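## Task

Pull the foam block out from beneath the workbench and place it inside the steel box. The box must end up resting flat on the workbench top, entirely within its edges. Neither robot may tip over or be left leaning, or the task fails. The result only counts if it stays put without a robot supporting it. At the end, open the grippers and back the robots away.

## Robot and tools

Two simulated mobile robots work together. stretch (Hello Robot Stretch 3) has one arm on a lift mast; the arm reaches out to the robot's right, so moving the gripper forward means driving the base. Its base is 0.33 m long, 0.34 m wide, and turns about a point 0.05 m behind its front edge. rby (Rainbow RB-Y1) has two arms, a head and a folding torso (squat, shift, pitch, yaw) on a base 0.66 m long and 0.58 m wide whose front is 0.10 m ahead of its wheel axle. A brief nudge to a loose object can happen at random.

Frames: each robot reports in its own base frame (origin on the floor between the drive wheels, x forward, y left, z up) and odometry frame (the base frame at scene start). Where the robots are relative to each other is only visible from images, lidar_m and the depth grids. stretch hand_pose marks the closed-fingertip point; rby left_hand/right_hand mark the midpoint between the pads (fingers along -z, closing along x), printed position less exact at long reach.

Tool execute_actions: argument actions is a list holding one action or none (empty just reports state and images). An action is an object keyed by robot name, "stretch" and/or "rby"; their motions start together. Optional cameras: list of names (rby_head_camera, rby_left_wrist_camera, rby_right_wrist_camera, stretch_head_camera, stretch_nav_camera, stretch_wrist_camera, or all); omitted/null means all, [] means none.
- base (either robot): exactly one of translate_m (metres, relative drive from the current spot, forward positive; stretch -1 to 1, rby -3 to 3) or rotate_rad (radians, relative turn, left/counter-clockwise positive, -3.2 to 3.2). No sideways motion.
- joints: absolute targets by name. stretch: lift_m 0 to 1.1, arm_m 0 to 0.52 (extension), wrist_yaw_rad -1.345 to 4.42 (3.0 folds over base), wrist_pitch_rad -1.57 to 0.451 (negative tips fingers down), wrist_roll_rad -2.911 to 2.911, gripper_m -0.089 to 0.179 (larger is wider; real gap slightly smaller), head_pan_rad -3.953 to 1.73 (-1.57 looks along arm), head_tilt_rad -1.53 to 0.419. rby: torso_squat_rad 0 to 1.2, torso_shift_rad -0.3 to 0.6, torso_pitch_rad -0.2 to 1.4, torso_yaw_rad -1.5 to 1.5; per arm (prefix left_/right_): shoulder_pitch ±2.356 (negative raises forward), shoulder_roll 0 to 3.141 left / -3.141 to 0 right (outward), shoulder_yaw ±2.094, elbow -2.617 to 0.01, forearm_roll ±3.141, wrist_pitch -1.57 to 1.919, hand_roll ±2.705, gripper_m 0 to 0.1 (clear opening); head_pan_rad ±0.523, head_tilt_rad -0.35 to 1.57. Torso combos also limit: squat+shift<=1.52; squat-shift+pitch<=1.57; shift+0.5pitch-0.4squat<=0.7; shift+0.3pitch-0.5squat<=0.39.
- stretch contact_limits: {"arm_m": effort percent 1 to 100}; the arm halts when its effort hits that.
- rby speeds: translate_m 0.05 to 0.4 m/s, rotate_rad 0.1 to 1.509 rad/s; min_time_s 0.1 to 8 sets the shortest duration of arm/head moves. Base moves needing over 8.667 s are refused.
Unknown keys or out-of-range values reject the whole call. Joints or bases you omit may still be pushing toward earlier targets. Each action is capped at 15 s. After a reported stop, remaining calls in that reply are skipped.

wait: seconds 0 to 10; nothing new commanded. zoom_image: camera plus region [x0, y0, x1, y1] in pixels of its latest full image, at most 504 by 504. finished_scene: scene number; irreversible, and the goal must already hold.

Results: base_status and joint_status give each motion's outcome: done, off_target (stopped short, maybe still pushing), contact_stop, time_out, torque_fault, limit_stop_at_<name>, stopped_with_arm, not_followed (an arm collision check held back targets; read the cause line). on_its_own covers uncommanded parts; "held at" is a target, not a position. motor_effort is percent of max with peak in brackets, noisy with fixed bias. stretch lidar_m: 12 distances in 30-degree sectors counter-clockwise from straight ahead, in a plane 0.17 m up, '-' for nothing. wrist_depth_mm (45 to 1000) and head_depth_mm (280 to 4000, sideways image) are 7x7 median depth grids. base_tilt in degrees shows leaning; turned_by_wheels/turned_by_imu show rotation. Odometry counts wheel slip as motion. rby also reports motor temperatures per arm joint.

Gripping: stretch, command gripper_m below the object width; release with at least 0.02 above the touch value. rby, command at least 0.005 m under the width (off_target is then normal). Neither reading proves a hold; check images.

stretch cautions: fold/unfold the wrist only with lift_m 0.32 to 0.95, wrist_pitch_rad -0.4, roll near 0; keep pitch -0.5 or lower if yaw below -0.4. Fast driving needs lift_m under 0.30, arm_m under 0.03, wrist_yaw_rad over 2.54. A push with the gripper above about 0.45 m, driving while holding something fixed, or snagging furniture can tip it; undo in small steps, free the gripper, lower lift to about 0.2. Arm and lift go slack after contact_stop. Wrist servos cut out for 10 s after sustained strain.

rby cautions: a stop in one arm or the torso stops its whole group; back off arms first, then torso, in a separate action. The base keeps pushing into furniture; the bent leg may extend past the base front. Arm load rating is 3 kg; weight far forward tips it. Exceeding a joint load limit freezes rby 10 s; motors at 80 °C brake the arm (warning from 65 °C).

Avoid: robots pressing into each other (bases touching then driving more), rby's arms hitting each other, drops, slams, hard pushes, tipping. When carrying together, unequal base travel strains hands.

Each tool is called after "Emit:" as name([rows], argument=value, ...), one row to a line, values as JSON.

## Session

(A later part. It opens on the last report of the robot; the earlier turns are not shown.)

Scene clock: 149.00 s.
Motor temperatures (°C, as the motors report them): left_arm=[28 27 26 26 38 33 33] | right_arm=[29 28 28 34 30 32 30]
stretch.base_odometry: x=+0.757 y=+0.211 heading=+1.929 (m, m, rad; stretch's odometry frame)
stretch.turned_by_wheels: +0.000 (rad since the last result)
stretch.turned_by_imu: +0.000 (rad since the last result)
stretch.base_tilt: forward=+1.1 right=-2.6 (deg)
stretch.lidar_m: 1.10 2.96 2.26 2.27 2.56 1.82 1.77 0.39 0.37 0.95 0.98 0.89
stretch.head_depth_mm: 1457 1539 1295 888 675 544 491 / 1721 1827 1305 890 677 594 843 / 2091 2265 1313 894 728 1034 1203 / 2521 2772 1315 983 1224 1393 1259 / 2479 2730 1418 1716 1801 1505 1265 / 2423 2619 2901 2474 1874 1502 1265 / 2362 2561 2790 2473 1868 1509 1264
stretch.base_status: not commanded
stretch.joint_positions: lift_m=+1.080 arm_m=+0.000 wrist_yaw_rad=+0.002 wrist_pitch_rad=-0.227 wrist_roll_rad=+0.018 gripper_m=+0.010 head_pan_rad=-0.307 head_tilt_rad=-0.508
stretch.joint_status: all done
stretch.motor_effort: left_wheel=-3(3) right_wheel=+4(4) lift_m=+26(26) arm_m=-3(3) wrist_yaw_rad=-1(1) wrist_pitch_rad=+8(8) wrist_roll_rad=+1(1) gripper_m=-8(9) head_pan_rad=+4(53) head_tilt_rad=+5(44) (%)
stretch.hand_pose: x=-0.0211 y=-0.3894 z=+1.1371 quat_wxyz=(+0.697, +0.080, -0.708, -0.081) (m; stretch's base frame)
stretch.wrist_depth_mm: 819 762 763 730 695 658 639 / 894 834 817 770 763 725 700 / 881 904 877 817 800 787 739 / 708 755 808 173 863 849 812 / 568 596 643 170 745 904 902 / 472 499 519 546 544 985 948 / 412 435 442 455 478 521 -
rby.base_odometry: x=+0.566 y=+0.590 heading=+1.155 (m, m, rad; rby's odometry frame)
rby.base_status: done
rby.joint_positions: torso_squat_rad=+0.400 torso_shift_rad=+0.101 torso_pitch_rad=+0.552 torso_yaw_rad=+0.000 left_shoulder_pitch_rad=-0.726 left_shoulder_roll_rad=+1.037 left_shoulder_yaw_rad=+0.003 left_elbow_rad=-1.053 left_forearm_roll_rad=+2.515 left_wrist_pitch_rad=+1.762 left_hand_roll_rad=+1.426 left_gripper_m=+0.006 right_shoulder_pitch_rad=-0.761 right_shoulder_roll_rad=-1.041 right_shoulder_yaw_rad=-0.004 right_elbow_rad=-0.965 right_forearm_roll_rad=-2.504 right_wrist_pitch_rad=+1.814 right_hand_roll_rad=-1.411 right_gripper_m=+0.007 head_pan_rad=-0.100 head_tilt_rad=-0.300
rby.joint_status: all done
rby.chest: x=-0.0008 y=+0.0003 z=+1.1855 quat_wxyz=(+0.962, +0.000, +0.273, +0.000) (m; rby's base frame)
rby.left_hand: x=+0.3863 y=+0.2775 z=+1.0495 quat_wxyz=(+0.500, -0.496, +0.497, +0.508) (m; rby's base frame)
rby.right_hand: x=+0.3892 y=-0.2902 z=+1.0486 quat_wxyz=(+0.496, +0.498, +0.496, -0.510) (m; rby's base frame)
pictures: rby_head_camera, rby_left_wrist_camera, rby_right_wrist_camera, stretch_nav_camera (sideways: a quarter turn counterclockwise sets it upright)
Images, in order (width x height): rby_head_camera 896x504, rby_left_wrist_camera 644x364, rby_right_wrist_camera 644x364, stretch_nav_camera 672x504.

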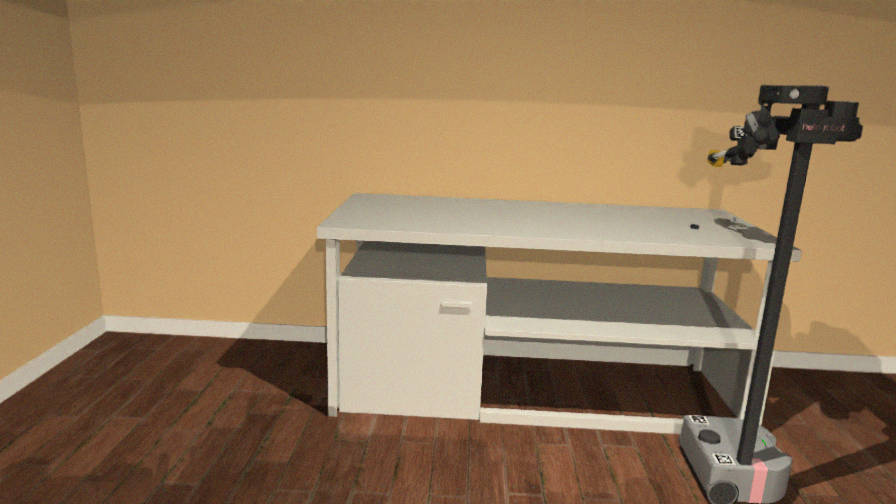

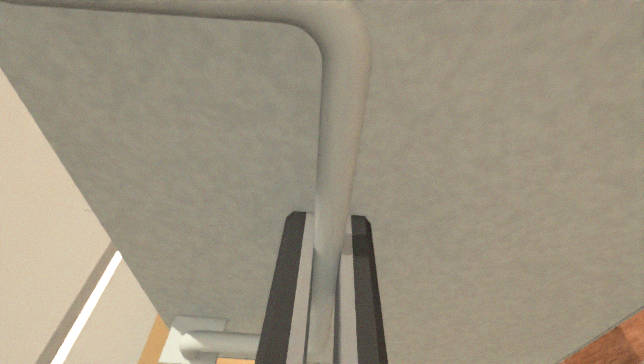

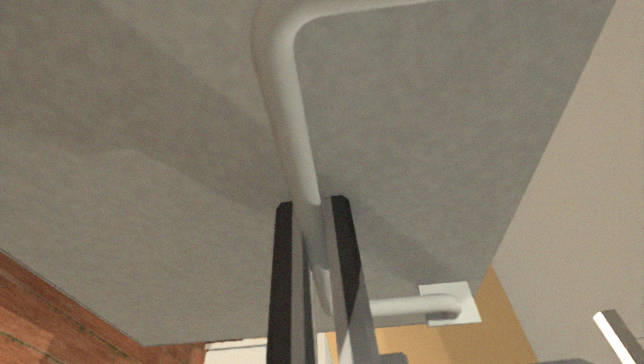

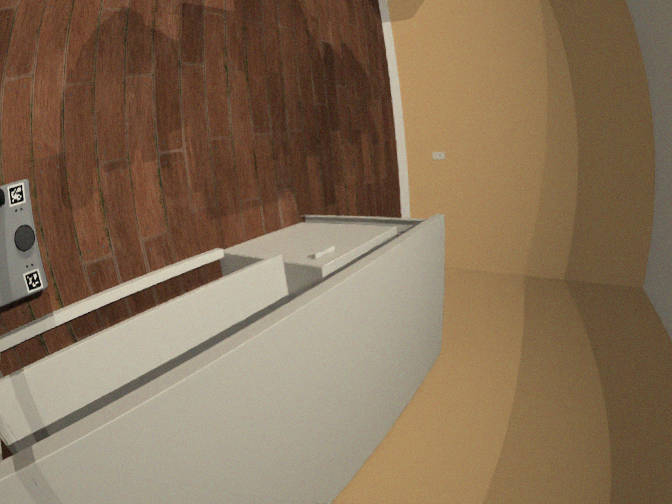

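Emit:
execute_actions(actions=[])

Scene clock: 152.43 s.
Motor temperatures (°C, as the motors report them): left_arm=[29 27 26 26 38 33 33] | right_arm=[29 28 28 35 30 32 30]
stretch.base_odometry: x=+0.757 y=+0.211 heading=+1.929 (m, m, rad; stretch's odometry frame)
stretch.turned_by_wheels: +0.000 (rad since the last result)
stretch.turned_by_imu: +0.000 (rad since the last result)
stretch.base_tilt: forward=+1.1 right=-2.4 (deg)
stretch.lidar_m: 1.10 2.96 2.26 2.27 2.56 1.83 1.77 0.38 0.37 0.96 0.98 0.89
stretch.head_depth_mm: 1456 1535 1293 890 675 545 492 / 1719 1838 1305 888 676 595 842 / 2083 2263 1309 893 728 1034 1201 / 2516 2749 1319 986 1227 1393 1257 / 2497 2699 1419 1718 1806 1504 1259 / 2412 2658 2933 2465 1874 1506 1264 / 2340 2543 2820 2491 1876 1514 1263
stretch.base_status: not commanded
stretch.joint_positions: lift_m=+1.080 arm_m=+0.000 wrist_yaw_rad=+0.002 wrist_pitch_rad=-0.227 wrist_roll_rad=+0.018 gripper_m=+0.010 head_pan_rad=-0.307 head_tilt_rad=-0.508
stretch.joint_status: all done
stretch.motor_effort: left_wheel=-3(3) right_wheel=+4(4) lift_m=+26(26) arm_m=-3(3) wrist_yaw_rad=-1(1) wrist_pitch_rad=+8(8) wrist_roll_rad=+0(1) gripper_m=-8(9) head_pan_rad=+5(53) head_tilt_rad=+6(44) (%)
stretch.hand_pose: x=-0.0211 y=-0.3894 z=+1.1371 quat_wxyz=(+0.697, +0.080, -0.708, -0.081) (m; stretch's base frame)
stretch.wrist_depth_mm: 807 782 737 731 682 668 649 / 863 827 819 776 733 719 691 / 910 898 883 807 793 783 755 / 703 750 820 173 835 836 795 / 563 599 653 171 720 891 891 / 485 499 520 550 548 958 965 / 411 431 441 454 473 524 -
rby.base_odometry: x=+0.566 y=+0.590 heading=+1.155 (m, m, rad; rby's odometry frame)
rby.base_status: done
rby.joint_positions: torso_squat_rad=+0.400 torso_shift_rad=+0.101 torso_pitch_rad=+0.552 torso_yaw_rad=+0.000 left_shoulder_pitch_rad=-0.726 left_shoulder_roll_rad=+1.037 left_shoulder_yaw_rad=+0.003 left_elbow_rad=-1.053 left_forearm_roll_rad=+2.515 left_wrist_pitch_rad=+1.762 left_hand_roll_rad=+1.426 left_gripper_m=+0.006 right_shoulder_pitch_rad=-0.761 right_shoulder_roll_rad=-1.041 right_shoulder_yaw_rad=-0.004 right_elbow_rad=-0.965 right_forearm_roll_rad=-2.504 right_wrist_pitch_rad=+1.814 right_hand_roll_rad=-1.411 right_gripper_m=+0.007 head_pan_rad=-0.100 head_tilt_rad=-0.300
rby.joint_status: all done
rby.chest: x=-0.0008 y=+0.0003 z=+1.1855 quat_wxyz=(+0.962, +0.000, +0.273, +0.000) (m; rby's base frame)
rby.left_hand: x=+0.3863 y=+0.2775 z=+1.0495 quat_wxyz=(+0.500, -0.496, +0.497, +0.508) (m; rby's base frame)
rby.right_hand: x=+0.3892 y=-0.2902 z=+1.0486 quat_wxyz=(+0.496, +0.498, +0.496, -0.510) (m; rby's base frame)
pictures: rby_head_camera, rby_left_wrist_camera, rby_right_wrist_camera, stretch_head_camera (sideways: a quarter turn clockwise sets it upright), stretch_nav_camera (sideways: a quarter turn counterclockwise sets it upright), stretch_wrist_camera
Images, in order (width x height): rby_head_camera 896x504, rby_left_wrist_camera 644x364, rby_right_wrist_camera 644x364, stretch_head_camera 896x504, stretch_nav_camera 672x504, stretch_wrist_camera 644x364.

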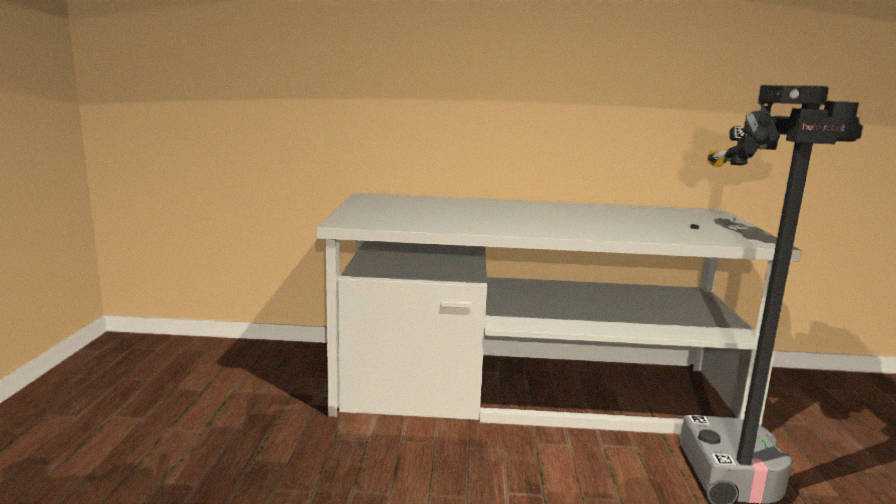

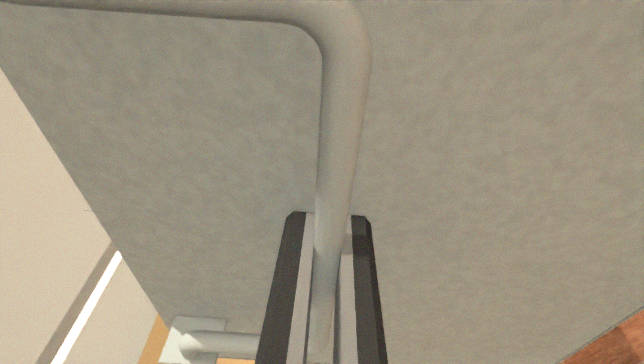

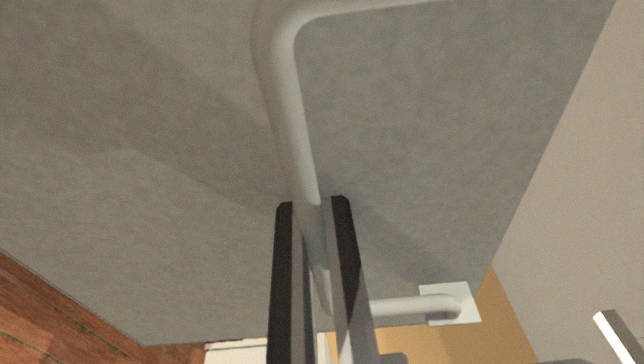

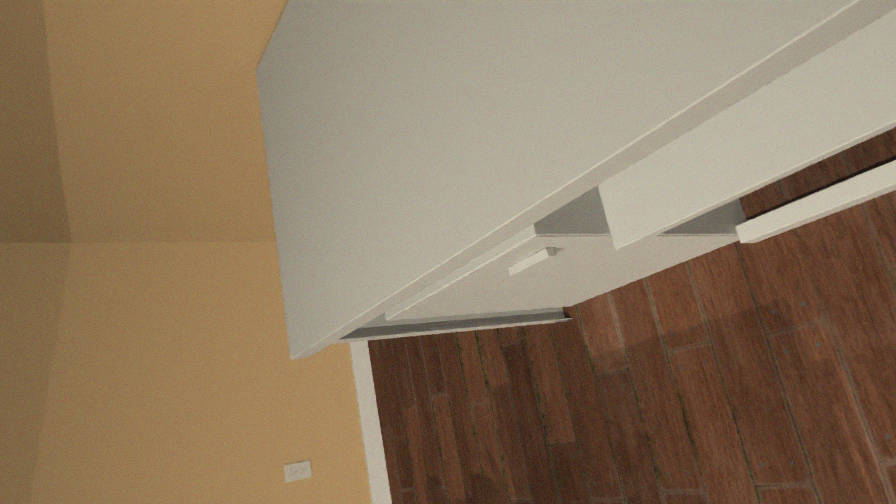

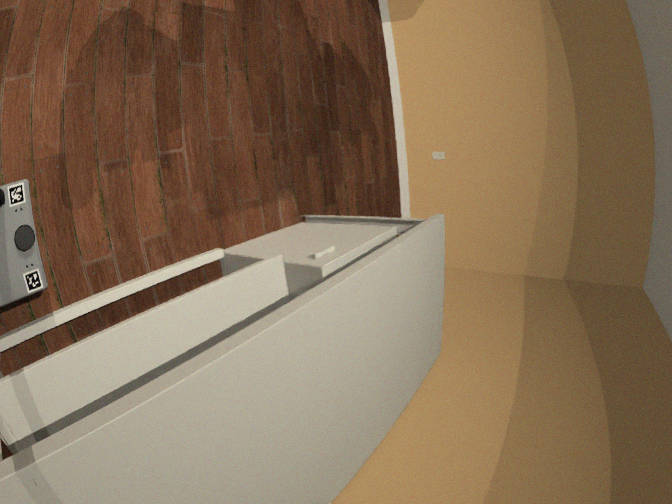

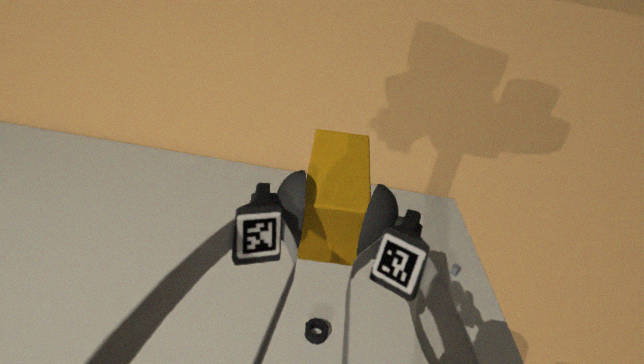

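Emit:
execute_actions([
  {"rby":{"base":{"translate_m":1.6},"joints":{"torso_shift_rad":0.25,"torso_squat_rad":0.3,"head_tilt_rad":0.1},"speeds":{"translate_m":0.3}},"stretch":{"joints":{"head_pan_rad":0.9,"head_tilt_rad":-0.6}}},
], cameras=["rby_head_camera","stretch_nav_camera","stretch_head_camera"])

Scene clock: 159.97 s.
Motor temperatures (°C, as the motors report them): left_arm=[29 27 26 26 39 33 33] | right_arm=[29 28 28 35 31 32 30]
stretch.base_odometry: x=+0.757 y=+0.211 heading=+1.929 (m, m, rad; stretch's odometry frame)
stretch.turned_by_wheels: +0.000 (rad since the last result)
stretch.turned_by_imu: -0.001 (rad since the last result)
stretch.base_tilt: forward=+1.2 right=-2.5 (deg)
stretch.lidar_m: 1.10 0.91 0.97 4.80 2.56 1.82 1.76 0.39 0.37 0.95 0.99 0.89
stretch.head_depth_mm: 610 537 1208 2136 1653 1411 1204 / 928 576 1182 1458 1542 1411 1204 / 3431 3403 2925 1570 1457 1391 1199 / 3810 3713 2948 1715 1606 1415 1206 / - - 2981 2167 1706 1416 1208 / - - 2981 2164 1706 1419 1212 / - - 2984 2186 1711 1425 1210
stretch.base_status: not commanded
stretch.joint_positions: lift_m=+1.080 arm_m=+0.000 wrist_yaw_rad=+0.002 wrist_pitch_rad=-0.227 wrist_roll_rad=+0.018 gripper_m=+0.010 head_pan_rad=+0.893 head_tilt_rad=-0.592
stretch.joint_status: all done
stretch.motor_effort: left_wheel=-2(3) right_wheel=+4(4) lift_m=+26(26) arm_m=-2(2) wrist_yaw_rad=-1(2) wrist_pitch_rad=+8(8) wrist_roll_rad=+0(0) gripper_m=-8(9) head_pan_rad=+5(50) head_tilt_rad=-4(20) (%)
stretch.hand_pose: x=-0.0211 y=-0.3894 z=+1.1371 quat_wxyz=(+0.697, +0.080, -0.708, -0.081) (m; stretch's base frame)
stretch.wrist_depth_mm: 808 765 739 702 682 678 636 / 878 846 802 770 756 718 698 / 891 896 871 795 815 794 737 / 707 746 819 173 852 849 800 / 578 611 651 170 752 930 871 / 481 505 525 551 554 986 976 / 415 430 447 450 467 532 -
rby.base_odometry: x=+1.211 y=+2.054 heading=+1.156 (m, m, rad; rby's odometry frame)
rby.base_status: done
rby.joint_positions: torso_squat_rad=+0.300 torso_shift_rad=+0.251 torso_pitch_rad=+0.552 torso_yaw_rad=+0.000 left_shoulder_pitch_rad=-0.726 left_shoulder_roll_rad=+1.037 left_shoulder_yaw_rad=+0.003 left_elbow_rad=-1.053 left_forearm_roll_rad=+2.515 left_wrist_pitch_rad=+1.762 left_hand_roll_rad=+1.426 left_gripper_m=+0.006 right_shoulder_pitch_rad=-0.761 right_shoulder_roll_rad=-1.041 right_shoulder_yaw_rad=-0.004 right_elbow_rad=-0.965 right_forearm_roll_rad=-2.504 right_wrist_pitch_rad=+1.814 right_hand_roll_rad=-1.411 right_gripper_m=+0.007 head_pan_rad=-0.100 head_tilt_rad=+0.100
rby.joint_status: all done
rby.chest: x=+0.1004 y=+0.0003 z=+1.1918 quat_wxyz=(+0.962, +0.000, +0.273, +0.000) (m; rby's base frame)
rby.left_hand: x=+0.4876 y=+0.2775 z=+1.0557 quat_wxyz=(+0.500, -0.495, +0.497, +0.508) (m; rby's base frame)
rby.right_hand: x=+0.4905 y=-0.2902 z=+1.0548 quat_wxyz=(+0.496, +0.498, +0.496, -0.510) (m; rby's base frame)
pictures: rby_head_camera, stretch_head_camera (sideways: a quarter turn clockwise sets it upright), stretch_nav_camera (sideways: a quarter turn counterclockwise sets it upright)
Images, in order (width x height): rby_head_camera 896x504, stretch_head_camera 896x504, stretch_nav_camera 672x504.

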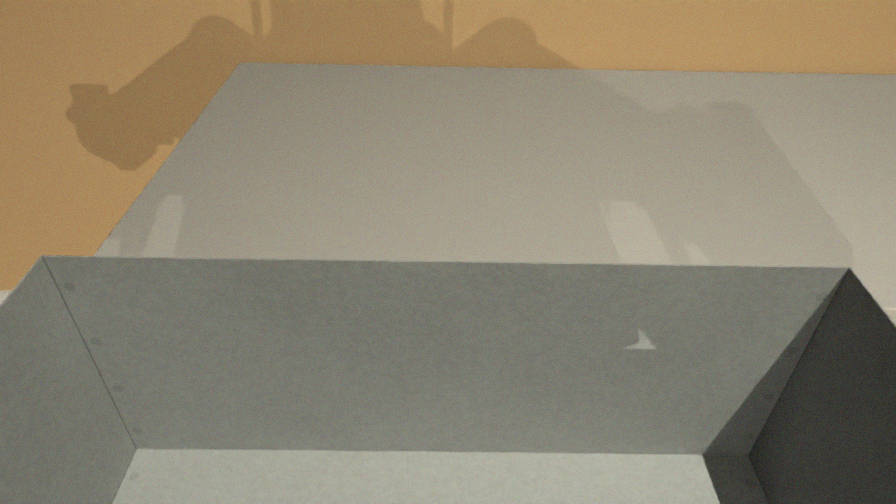

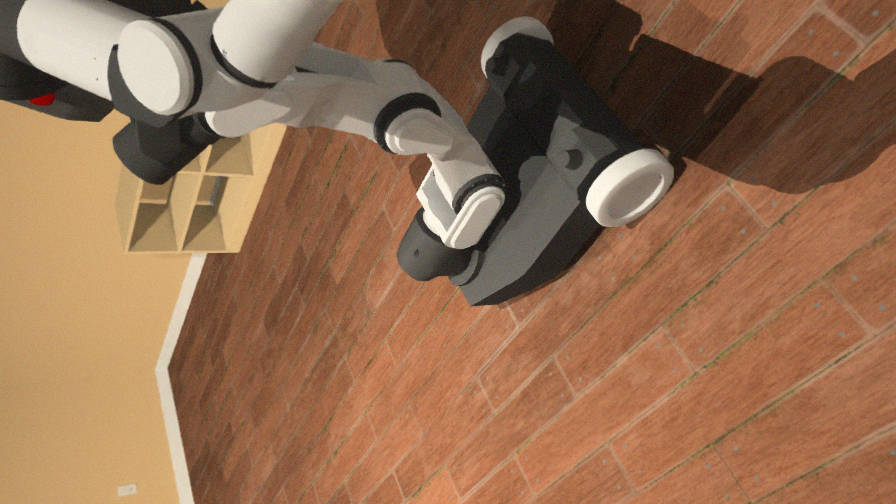

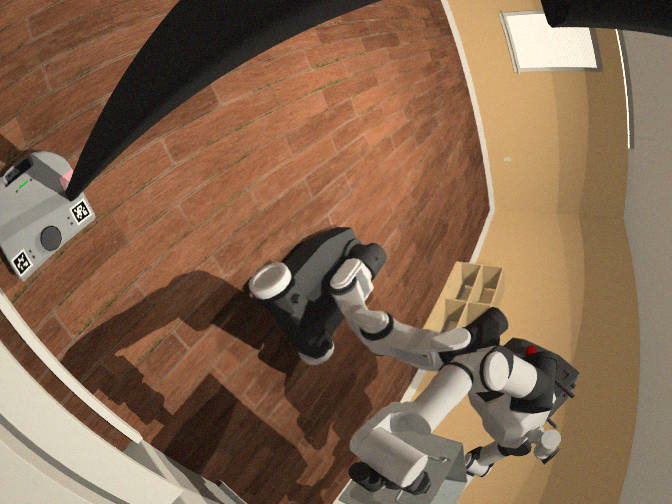

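Emit:
execute_actions([
  {"rby":{"base":{"translate_m":0.08},"joints":{"torso_shift_rad":0.2,"torso_squat_rad":0.1,"head_tilt_rad":-0.05},"speeds":{"translate_m":0.15}},"stretch":{"joints":{"head_pan_rad":0.0,"head_tilt_rad":-0.3}}},
], cameras=["rby_head_camera","stretch_nav_camera","stretch_head_camera"])

Scene clock: 163.13 s.
Motor temperatures (°C, as the motors report them): left_arm=[29 27 26 27 39 33 33] | right_arm=[29 28 28 35 31 32 30]
stretch.base_odometry: x=+0.757 y=+0.211 heading=+1.929 (m, m, rad; stretch's odometry frame)
stretch.turned_by_wheels: +0.000 (rad since the last result)
stretch.turned_by_imu: +0.000 (rad since the last result)
stretch.base_tilt: forward=+1.2 right=-2.4 (deg)
stretch.lidar_m: 1.10 0.86 1.05 4.81 2.55 1.83 1.77 0.38 0.37 0.96 0.99 0.89
stretch.head_depth_mm: 2469 2616 2769 1350 891 988 993 / 2485 2642 2818 1358 1347 1364 1360 / 2474 2641 2830 3014 2432 1745 1442 / 2485 2625 2708 766 2434 1803 1442 / 2474 2624 1194 613 2123 1814 1448 / 2479 2602 1189 464 468 1828 1451 / 2467 2605 1285 730 514 1829 1417
stretch.base_status: not commanded
stretch.joint_positions: lift_m=+1.080 arm_m=+0.000 wrist_yaw_rad=+0.002 wrist_pitch_rad=-0.227 wrist_roll_rad=+0.018 gripper_m=+0.010 head_pan_rad=+0.007 head_tilt_rad=-0.310
stretch.joint_status: all done
stretch.motor_effort: left_wheel=-3(3) right_wheel=+3(3) lift_m=+26(26) arm_m=-3(2) wrist_yaw_rad=-1(1) wrist_pitch_rad=+8(8) wrist_roll_rad=+0(0) gripper_m=-8(7) head_pan_rad=-4(52) head_tilt_rad=+6(36) (%)
stretch.hand_pose: x=-0.0211 y=-0.3894 z=+1.1371 quat_wxyz=(+0.697, +0.080, -0.708, -0.081) (m; stretch's base frame)
stretch.wrist_depth_mm: 790 774 741 715 701 657 653 / 897 858 797 784 746 718 699 / 897 882 891 829 807 782 747 / 701 763 814 174 851 848 806 / 567 606 652 170 731 917 896 / 474 503 515 540 549 967 949 / 410 435 440 450 479 526 -
rby.base_odometry: x=+1.243 y=+2.127 heading=+1.157 (m, m, rad; rby's odometry frame)
rby.base_status: done
rby.joint_positions: torso_squat_rad=+0.100 torso_shift_rad=+0.201 torso_pitch_rad=+0.552 torso_yaw_rad=+0.000 left_shoulder_pitch_rad=-0.726 left_shoulder_roll_rad=+1.037 left_shoulder_yaw_rad=+0.003 left_elbow_rad=-1.053 left_forearm_roll_rad=+2.515 left_wrist_pitch_rad=+1.762 left_hand_roll_rad=+1.426 left_gripper_m=+0.006 right_shoulder_pitch_rad=-0.761 right_shoulder_roll_rad=-1.041 right_shoulder_yaw_rad=-0.004 right_elbow_rad=-0.965 right_forearm_roll_rad=-2.504 right_wrist_pitch_rad=+1.814 right_hand_roll_rad=-1.411 right_gripper_m=+0.007 head_pan_rad=-0.100 head_tilt_rad=-0.050
rby.joint_status: all done
rby.chest: x=+0.0732 y=+0.0003 z=+1.2265 quat_wxyz=(+0.962, +0.000, +0.273, +0.000) (m; rby's base frame)
rby.left_hand: x=+0.4604 y=+0.2776 z=+1.0906 quat_wxyz=(+0.500, -0.496, +0.497, +0.507) (m; rby's base frame)
rby.right_hand: x=+0.4633 y=-0.2902 z=+1.0896 quat_wxyz=(+0.496, +0.498, +0.496, -0.510) (m; rby's base frame)
pictures: rby_head_camera, stretch_head_camera (sideways: a quarter turn clockwise sets it upright), stretch_nav_camera (sideways: a quarter turn counterclockwise sets it upright)
Images, in order (width x height): rby_head_camera 896x504, stretch_head_camera 896x504, stretch_nav_camera 672x504.

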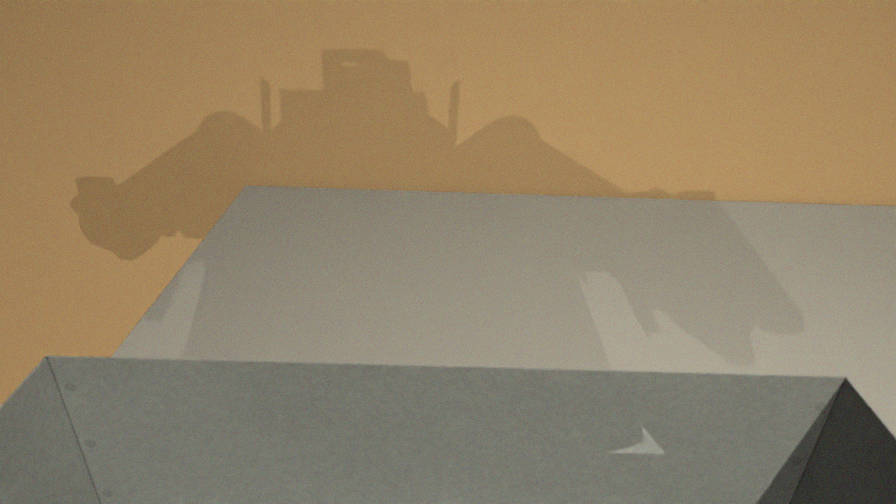

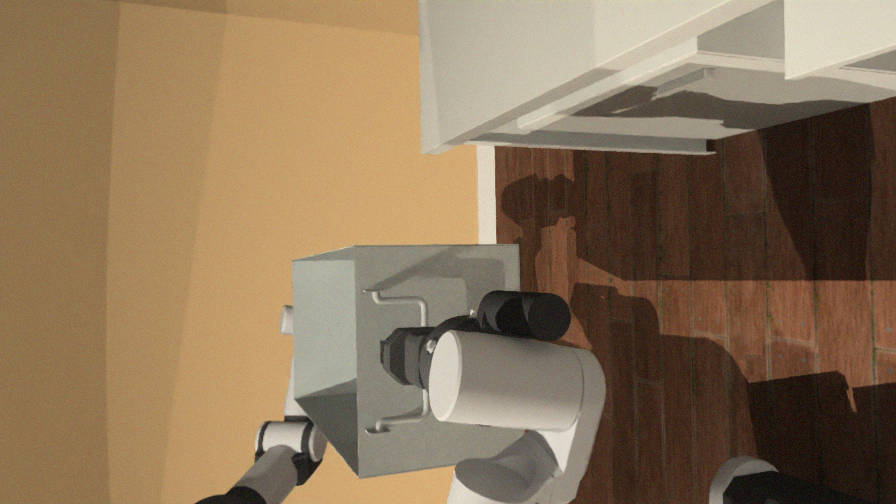

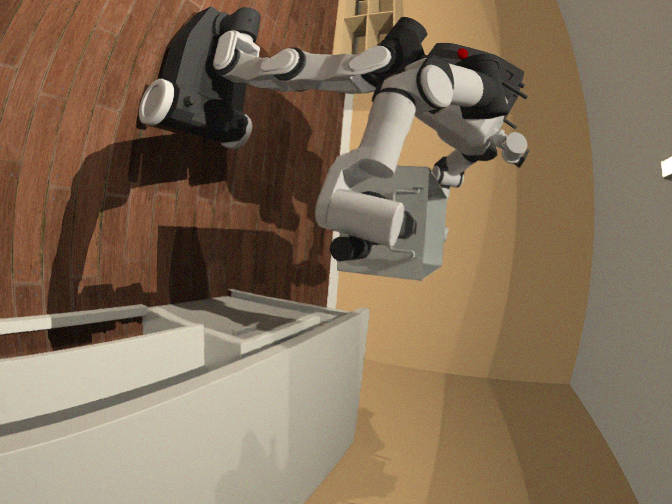

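Emit:
execute_actions([
  {"rby":{"base":{"translate_m":0.16},"joints":{"torso_shift_rad":0.2,"torso_squat_rad":0.0,"torso_pitch_rad":0.48,"head_tilt_rad":0.2},"speeds":{"translate_m":0.1}},"stretch":{"joints":{"head_pan_rad":-0.15,"head_tilt_rad":-0.3}}},
], cameras=["rby_head_camera","rby_right_wrist_camera","stretch_head_camera"])

Scene clock: 167.13 s.
Motor temperatures (°C, as the motors report them): left_arm=[29 27 26 27 39 33 33] | right_arm=[29 28 28 35 31 32 30]
stretch.base_odometry: x=+0.757 y=+0.211 heading=+1.929 (m, m, rad; stretch's odometry frame)
stretch.turned_by_wheels: +0.000 (rad since the last result)
stretch.turned_by_imu: +0.000 (rad since the last result)
stretch.base_tilt: forward=+1.2 right=-2.3 (deg)
stretch.lidar_m: 1.11 0.79 1.05 4.81 2.56 1.83 1.77 0.38 0.37 0.95 0.99 0.89
stretch.head_depth_mm: 1969 2012 2068 1346 890 664 575 / 2497 2577 2677 1359 890 747 969 / 2547 2720 2905 1362 1145 1296 1341 / 2506 2663 733 453 2218 1801 1441 / 2477 2628 709 468 2227 1808 1445 / 2424 2559 1143 465 2326 1809 1453 / 2395 2533 2643 459 2457 1835 1414
stretch.base_status: not commanded
stretch.joint_positions: lift_m=+1.080 arm_m=+0.000 wrist_yaw_rad=+0.002 wrist_pitch_rad=-0.227 wrist_roll_rad=+0.018 gripper_m=+0.010 head_pan_rad=-0.143 head_tilt_rad=-0.310
stretch.joint_status: all done
stretch.motor_effort: left_wheel=-2(3) right_wheel=+4(4) lift_m=+26(26) arm_m=-2(2) wrist_yaw_rad=-1(2) wrist_pitch_rad=+8(8) wrist_roll_rad=+0(0) gripper_m=-8(7) head_pan_rad=-4(22) head_tilt_rad=+6(6) (%)
stretch.hand_pose: x=-0.0211 y=-0.3894 z=+1.1371 quat_wxyz=(+0.697, +0.080, -0.708, -0.081) (m; stretch's base frame)
stretch.wrist_depth_mm: 785 780 732 715 680 670 634 / 873 852 822 785 727 718 709 / 882 905 864 812 808 756 752 / 696 755 813 173 846 845 814 / 568 603 647 170 737 911 887 / 477 494 517 541 553 976 962 / 414 426 446 457 479 523 -
rby.base_odometry: x=+1.308 y=+2.274 heading=+1.157 (m, m, rad; rby's odometry frame)
rby.base_status: done
rby.joint_positions: torso_squat_rad=+0.000 torso_shift_rad=+0.201 torso_pitch_rad=+0.482 torso_yaw_rad=+0.000 left_shoulder_pitch_rad=-0.726 left_shoulder_roll_rad=+1.037 left_shoulder_yaw_rad=+0.003 left_elbow_rad=-1.053 left_forearm_roll_rad=+2.515 left_wrist_pitch_rad=+1.762 left_hand_roll_rad=+1.426 left_gripper_m=+0.006 right_shoulder_pitch_rad=-0.760 right_shoulder_roll_rad=-1.041 right_shoulder_yaw_rad=-0.004 right_elbow_rad=-0.965 right_forearm_roll_rad=-2.504 right_wrist_pitch_rad=+1.814 right_hand_roll_rad=-1.411 right_gripper_m=+0.007 head_pan_rad=-0.100 head_tilt_rad=+0.200
rby.joint_status: all done
rby.chest: x=+0.0553 y=+0.0003 z=+1.2405 quat_wxyz=(+0.971, +0.000, +0.239, +0.000) (m; rby's base frame)
rby.left_hand: x=+0.4510 y=+0.2776 z=+1.1319 quat_wxyz=(+0.517, -0.513, +0.479, +0.490) (m; rby's base frame)
rby.right_hand: x=+0.4539 y=-0.2902 z=+1.1311 quat_wxyz=(+0.513, +0.515, +0.478, -0.493) (m; rby's base frame)
pictures: rby_head_camera, rby_right_wrist_camera, stretch_head_camera (sideways: a quarter turn clockwise sets it upright)
Images, in order (width x height): rby_head_camera 896x504, rby_right_wrist_camera 644x364, stretch_head_camera 896x504.

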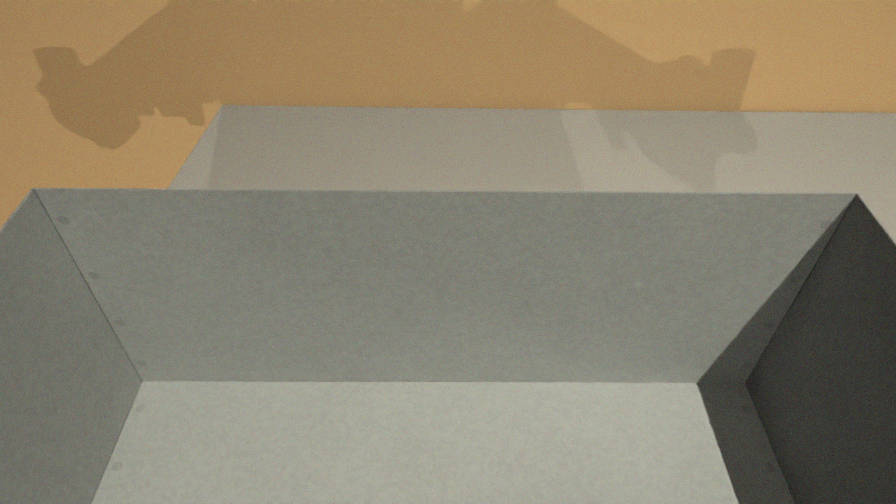

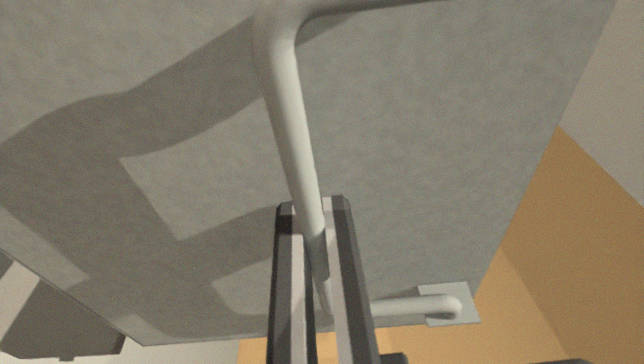

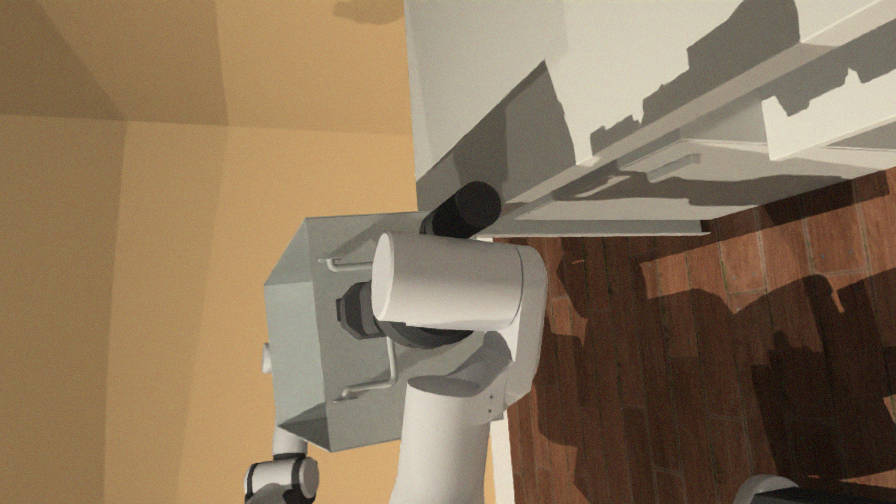

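Emit:
execute_actions([
  {"rby":{"base":{"translate_m":0.40},"joints":{"head_tilt_rad":0.5},"speeds":{"translate_m":0.1}},"stretch":{"joints":{"head_pan_rad":-0.5,"head_tilt_rad":-0.4}}},
], cameras=["rby_head_camera","rby_right_wrist_camera","rby_left_wrist_camera","stretch_head_camera"])

Scene clock: 172.53 s.
Motor temperatures (°C, as the motors report them): left_arm=[29 27 26 27 39 33 33] | right_arm=[29 28 28 35 31 32 30]
stretch.base_odometry: x=+0.757 y=+0.211 heading=+1.929 (m, m, rad; stretch's odometry frame)
stretch.turned_by_wheels: +0.000 (rad since the last result)
stretch.turned_by_imu: -0.001 (rad since the last result)
stretch.base_tilt: forward=+1.1 right=-2.4 (deg)
stretch.lidar_m: 0.72 0.80 3.77 4.81 2.56 1.83 1.77 0.38 0.37 0.95 0.99 0.89
stretch.head_depth_mm: 1162 1221 1258 1100 781 605 495 / 1309 1392 614 1044 781 605 495 / 1495 1561 598 1108 785 607 842 / 1756 1771 570 1111 787 673 935 / 2104 2096 542 1056 840 1115 1285 / 2481 2610 545 1198 1402 1563 1361 / 2433 555 1490 2608 2165 1662 1194
stretch.base_status: not commanded
stretch.joint_positions: lift_m=+1.080 arm_m=+0.000 wrist_yaw_rad=+0.002 wrist_pitch_rad=-0.227 wrist_roll_rad=+0.018 gripper_m=+0.010 head_pan_rad=-0.493 head_tilt_rad=-0.395
stretch.joint_status: all done
stretch.motor_effort: left_wheel=-3(3) right_wheel=+3(4) lift_m=+26(26) arm_m=-2(3) wrist_yaw_rad=-1(2) wrist_pitch_rad=+8(8) wrist_roll_rad=+1(1) gripper_m=-8(8) head_pan_rad=-4(34) head_tilt_rad=-4(17) (%)
stretch.hand_pose: x=-0.0211 y=-0.3894 z=+1.1371 quat_wxyz=(+0.697, +0.080, -0.708, -0.081) (m; stretch's base frame)
stretch.wrist_depth_mm: 804 769 740 716 699 669 647 / 840 833 800 779 742 707 685 / 928 869 847 806 799 771 744 / 717 743 817 173 846 830 793 / 564 603 647 170 717 907 859 / 479 509 521 546 555 967 961 / 414 431 438 457 474 534 -
rby.base_odometry: x=+1.468 y=+2.640 heading=+1.158 (m, m, rad; rby's odometry frame)
rby.base_status: done
rby.joint_positions: torso_squat_rad=+0.000 torso_shift_rad=+0.201 torso_pitch_rad=+0.482 torso_yaw_rad=+0.000 left_shoulder_pitch_rad=-0.726 left_shoulder_roll_rad=+1.037 left_shoulder_yaw_rad=+0.003 left_elbow_rad=-1.053 left_forearm_roll_rad=+2.515 left_wrist_pitch_rad=+1.762 left_hand_roll_rad=+1.426 left_gripper_m=+0.006 right_shoulder_pitch_rad=-0.760 right_shoulder_roll_rad=-1.041 right_shoulder_yaw_rad=-0.004 right_elbow_rad=-0.965 right_forearm_roll_rad=-2.504 right_wrist_pitch_rad=+1.814 right_hand_roll_rad=-1.411 right_gripper_m=+0.007 head_pan_rad=-0.100 head_tilt_rad=+0.500
rby.joint_status: all done
rby.chest: x=+0.0553 y=+0.0003 z=+1.2405 quat_wxyz=(+0.971, +0.000, +0.239, +0.000) (m; rby's base frame)
rby.left_hand: x=+0.4509 y=+0.2776 z=+1.1319 quat_wxyz=(+0.517, -0.513, +0.479, +0.490) (m; rby's base frame)
rby.right_hand: x=+0.4539 y=-0.2902 z=+1.1311 quat_wxyz=(+0.513, +0.515, +0.478, -0.493) (m; rby's base frame)
pictures: rby_head_camera, rby_left_wrist_camera, rby_right_wrist_camera, stretch_head_camera (sideways: a quarter turn clockwise sets it upright)
Images, in order (width x height): rby_head_camera 896x504, rby_left_wrist_camera 644x364, rby_right_wrist_camera 644x364, stretch_head_camera 896x504.

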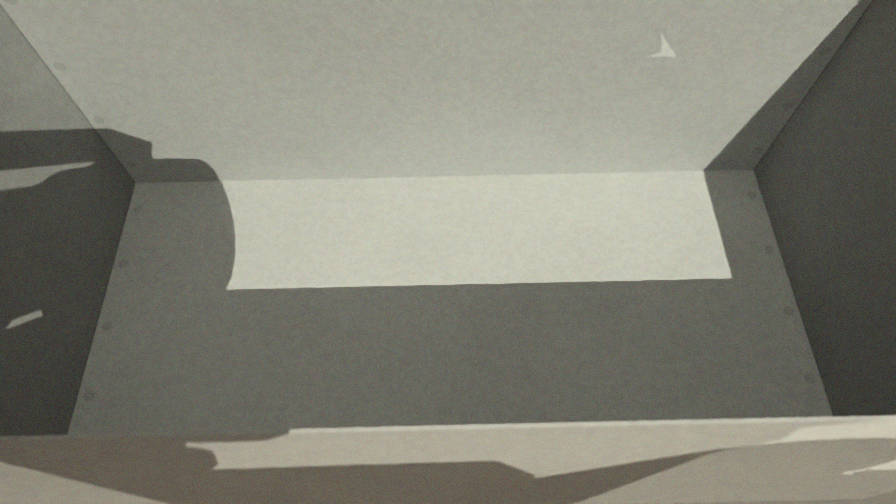

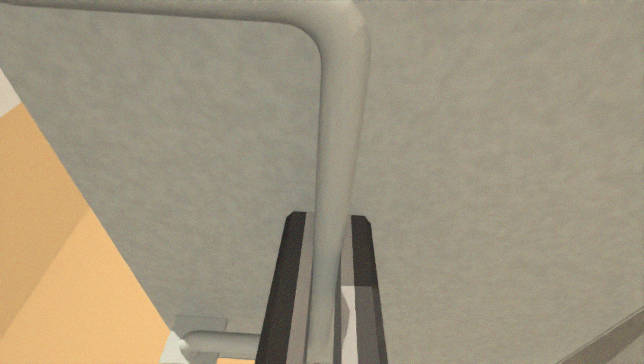

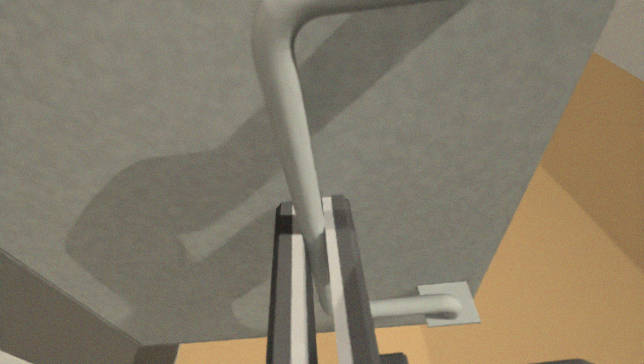

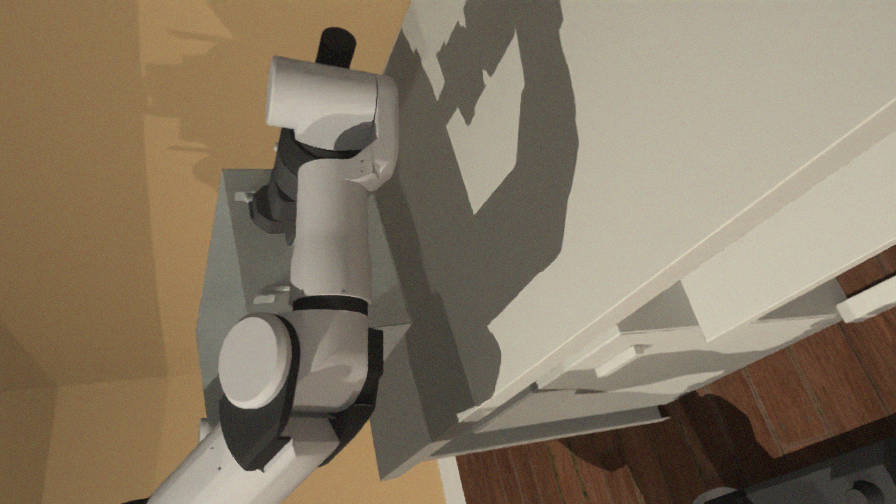

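Emit:
execute_actions([
  {"rby":{"joints":{"torso_shift_rad":0.25,"torso_squat_rad":0.25,"torso_pitch_rad":0.55,"head_tilt_rad":0.1,"head_pan_rad":0.3}}},
], cameras=["rby_head_camera","rby_right_wrist_camera","rby_left_wrist_camera","stretch_head_camera"])

Scene clock: 175.27 s.
Motor temperatures (°C, as the motors report them): left_arm=[29 27 26 27 39 33 33] | right_arm=[29 28 28 35 32 32 30]
stretch.base_odometry: x=+0.757 y=+0.211 heading=+1.929 (m, m, rad; stretch's odometry frame)
stretch.turned_by_wheels: +0.000 (rad since the last result)
stretch.turned_by_imu: +0.000 (rad since the last result)
stretch.base_tilt: forward=+1.1 right=-2.4 (deg)
stretch.lidar_m: 0.72 0.80 3.81 4.82 2.56 1.83 1.76 0.38 0.37 0.95 0.99 0.89
stretch.head_depth_mm: 1163 1224 1259 1035 778 604 494 / 1310 1390 1387 693 782 606 495 / 1499 1608 815 990 784 607 843 / 1750 1874 849 945 788 674 937 / 2109 2260 566 997 842 1116 1289 / 2506 2656 578 1123 1409 1557 1358 / 2369 610 2739 2628 2151 1667 1189
stretch.base_status: not commanded
stretch.joint_positions: lift_m=+1.080 arm_m=+0.000 wrist_yaw_rad=+0.002 wrist_pitch_rad=-0.227 wrist_roll_rad=+0.018 gripper_m=+0.010 head_pan_rad=-0.493 head_tilt_rad=-0.395
stretch.joint_status: not commanded
stretch.motor_effort: left_wheel=-3(3) right_wheel=+4(3) lift_m=+26(26) arm_m=-3(3) wrist_yaw_rad=-2(1) wrist_pitch_rad=+8(8) wrist_roll_rad=+0(0) gripper_m=-8(8) head_pan_rad=-4(4) head_tilt_rad=-4(3) (%)
stretch.hand_pose: x=-0.0211 y=-0.3894 z=+1.1371 quat_wxyz=(+0.697, +0.080, -0.708, -0.081) (m; stretch's base frame)
stretch.wrist_depth_mm: 775 770 739 711 679 672 650 / 878 845 818 786 748 719 697 / 901 914 890 823 816 773 717 / 706 746 835 174 873 857 801 / 573 607 650 171 731 910 888 / 483 511 512 537 552 979 978 / 412 430 443 452 470 529 -
rby.base_odometry: x=+1.468 y=+2.640 heading=+1.158 (m, m, rad; rby's odometry frame)
rby.base_status: not commanded
rby.joint_positions: torso_squat_rad=+0.250 torso_shift_rad=+0.251 torso_pitch_rad=+0.552 torso_yaw_rad=+0.000 left_shoulder_pitch_rad=-0.726 left_shoulder_roll_rad=+1.037 left_shoulder_yaw_rad=+0.003 left_elbow_rad=-1.053 left_forearm_roll_rad=+2.515 left_wrist_pitch_rad=+1.762 left_hand_roll_rad=+1.426 left_gripper_m=+0.006 right_shoulder_pitch_rad=-0.760 right_shoulder_roll_rad=-1.041 right_shoulder_yaw_rad=-0.004 right_elbow_rad=-0.965 right_forearm_roll_rad=-2.504 right_wrist_pitch_rad=+1.814 right_hand_roll_rad=-1.411 right_gripper_m=+0.007 head_pan_rad=+0.300 head_tilt_rad=+0.100
rby.joint_status: all done
rby.chest: x=+0.1028 y=+0.0003 z=+1.2010 quat_wxyz=(+0.962, +0.000, +0.273, +0.000) (m; rby's base frame)
rby.left_hand: x=+0.4899 y=+0.2775 z=+1.0650 quat_wxyz=(+0.500, -0.495, +0.497, +0.508) (m; rby's base frame)
rby.right_hand: x=+0.4928 y=-0.2902 z=+1.0639 quat_wxyz=(+0.496, +0.498, +0.496, -0.510) (m; rby's base frame)
pictures: rby_head_camera, rby_left_wrist_camera, rby_right_wrist_camera, stretch_head_camera (sideways: a quarter turn clockwise sets it upright)
Images, in order (width x height): rby_head_camera 896x504, rby_left_wrist_camera 644x364, rby_right_wrist_camera 644x364, stretch_head_camera 896x504.

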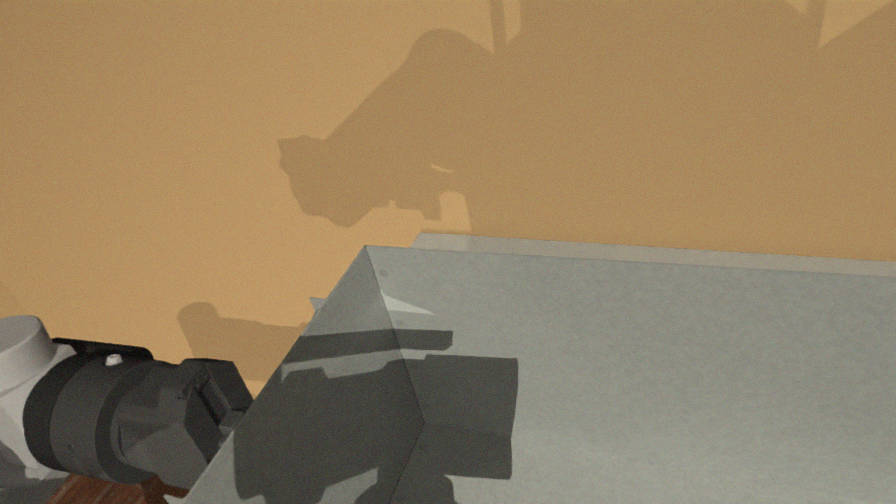

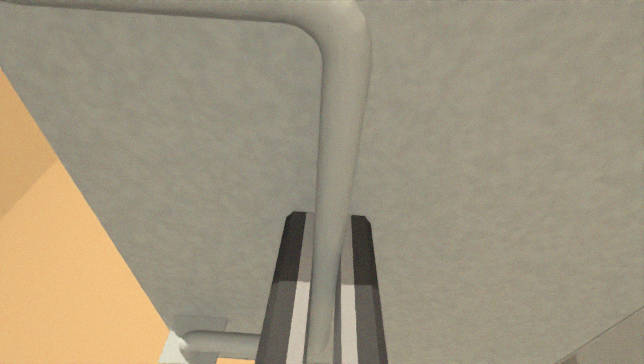

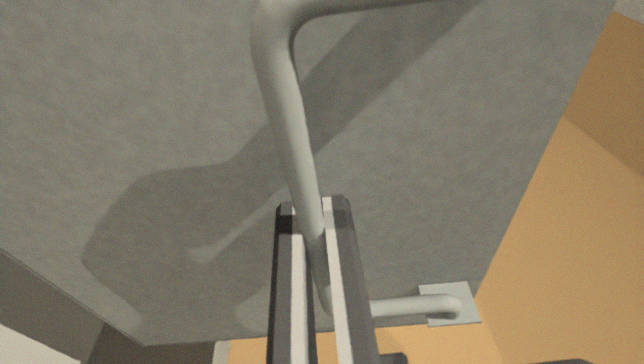

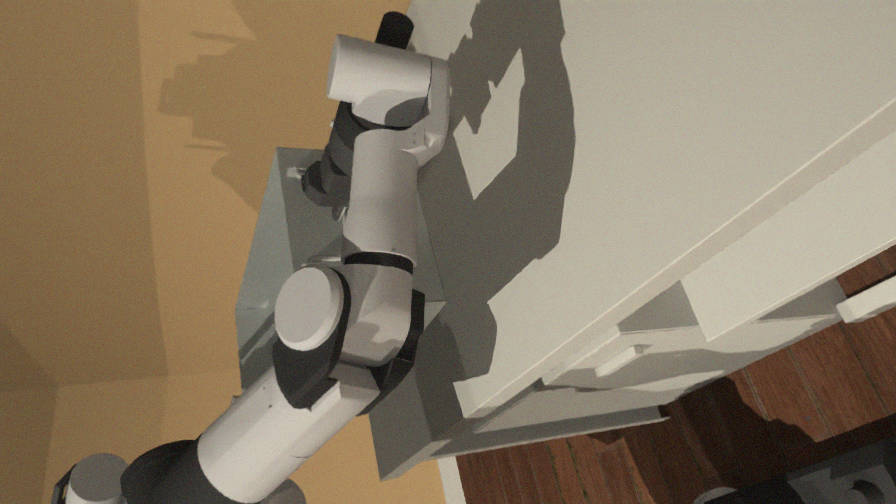

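Emit:
execute_actions([
  {"rby":{"joints":{"torso_shift_rad":0.27,"torso_squat_rad":0.42,"head_tilt_rad":0.5,"head_pan_rad":-0.1}}},
], cameras=["rby_left_wrist_camera","stretch_head_camera"])

Scene clock: 178.13 s.
Motor temperatures (°C, as the motors report them): left_arm=[29 27 26 27 39 33 33] | right_arm=[29 28 28 35 32 32 30]
stretch.base_odometry: x=+0.757 y=+0.211 heading=+1.929 (m, m, rad; stretch's odometry frame)
stretch.turned_by_wheels: +0.000 (rad since the last result)
stretch.turned_by_imu: +0.000 (rad since the last result)
stretch.base_tilt: forward=+1.0 right=-2.4 (deg)
stretch.lidar_m: 0.72 0.80 3.83 4.81 2.56 1.83 1.77 0.39 0.37 0.96 0.98 0.89
stretch.head_depth_mm: 1163 1225 1278 984 779 605 494 / 1309 1385 1450 689 781 605 496 / 1497 1594 936 648 784 608 842 / 1748 1894 1083 619 787 673 935 / 2115 2316 603 644 840 1118 1287 / 2491 2683 600 1058 1409 1567 1356 / 2413 672 625 2596 2160 1673 1191
stretch.base_status: not commanded
stretch.joint_positions: lift_m=+1.080 arm_m=+0.000 wrist_yaw_rad=+0.002 wrist_pitch_rad=-0.227 wrist_roll_rad=+0.018 gripper_m=+0.010 head_pan_rad=-0.493 head_tilt_rad=-0.395
stretch.joint_status: not commanded
stretch.motor_effort: left_wheel=-3(3) right_wheel=+3(3) lift_m=+26(26) arm_m=-3(3) wrist_yaw_rad=-1(1) wrist_pitch_rad=+8(8) wrist_roll_rad=+0(0) gripper_m=-8(8) head_pan_rad=-4(4) head_tilt_rad=-4(2) (%)
stretch.hand_pose: x=-0.0211 y=-0.3894 z=+1.1371 quat_wxyz=(+0.697, +0.080, -0.708, -0.081) (m; stretch's base frame)
stretch.wrist_depth_mm: 823 780 752 700 687 677 653 / 851 828 785 759 741 696 714 / 900 890 861 802 809 764 744 / 719 755 820 174 859 816 788 / 571 602 666 171 735 909 875 / 480 502 521 537 548 992 943 / 416 431 434 456 472 538 -
rby.base_odometry: x=+1.468 y=+2.640 heading=+1.158 (m, m, rad; rby's odometry frame)
rby.base_status: not commanded
rby.joint_positions: torso_squat_rad=+0.420 torso_shift_rad=+0.271 torso_pitch_rad=+0.552 torso_yaw_rad=+0.000 left_shoulder_pitch_rad=-0.726 left_shoulder_roll_rad=+1.037 left_shoulder_yaw_rad=+0.003 left_elbow_rad=-1.053 left_forearm_roll_rad=+2.515 left_wrist_pitch_rad=+1.762 left_hand_roll_rad=+1.426 left_gripper_m=+0.006 right_shoulder_pitch_rad=-0.760 right_shoulder_roll_rad=-1.041 right_shoulder_yaw_rad=-0.004 right_elbow_rad=-0.965 right_forearm_roll_rad=-2.504 right_wrist_pitch_rad=+1.814 right_hand_roll_rad=-1.411 right_gripper_m=+0.007 head_pan_rad=-0.100 head_tilt_rad=+0.500
rby.joint_status: all done
rby.chest: x=+0.1053 y=+0.0003 z=+1.1599 quat_wxyz=(+0.962, +0.000, +0.273, +0.000) (m; rby's base frame)
rby.left_hand: x=+0.4925 y=+0.2775 z=+1.0239 quat_wxyz=(+0.500, -0.496, +0.497, +0.507) (m; rby's base frame)
rby.right_hand: x=+0.4954 y=-0.2902 z=+1.0229 quat_wxyz=(+0.496, +0.498, +0.496, -0.510) (m; rby's base frame)
pictures: rby_left_wrist_camera, stretch_head_camera (sideways: a quarter turn clockwise sets it upright)
Images, in order (width x height): rby_left_wrist_camera 644x364, stretch_head_camera 896x504.

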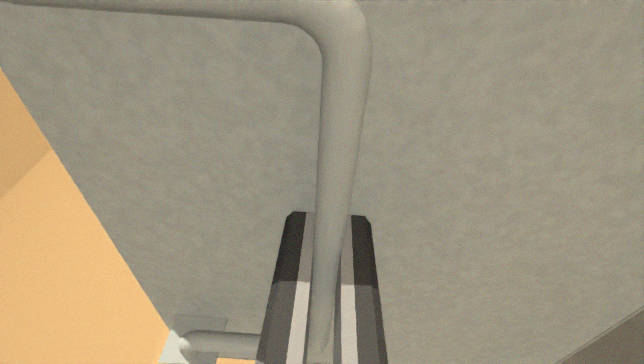

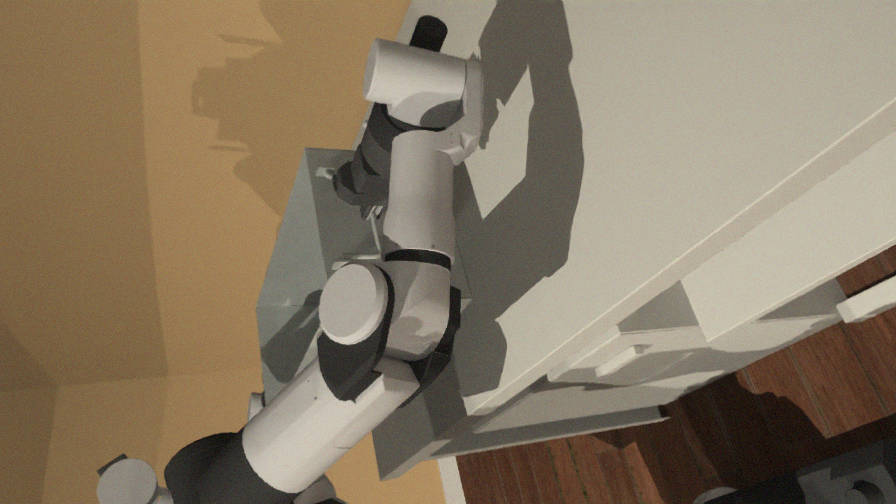

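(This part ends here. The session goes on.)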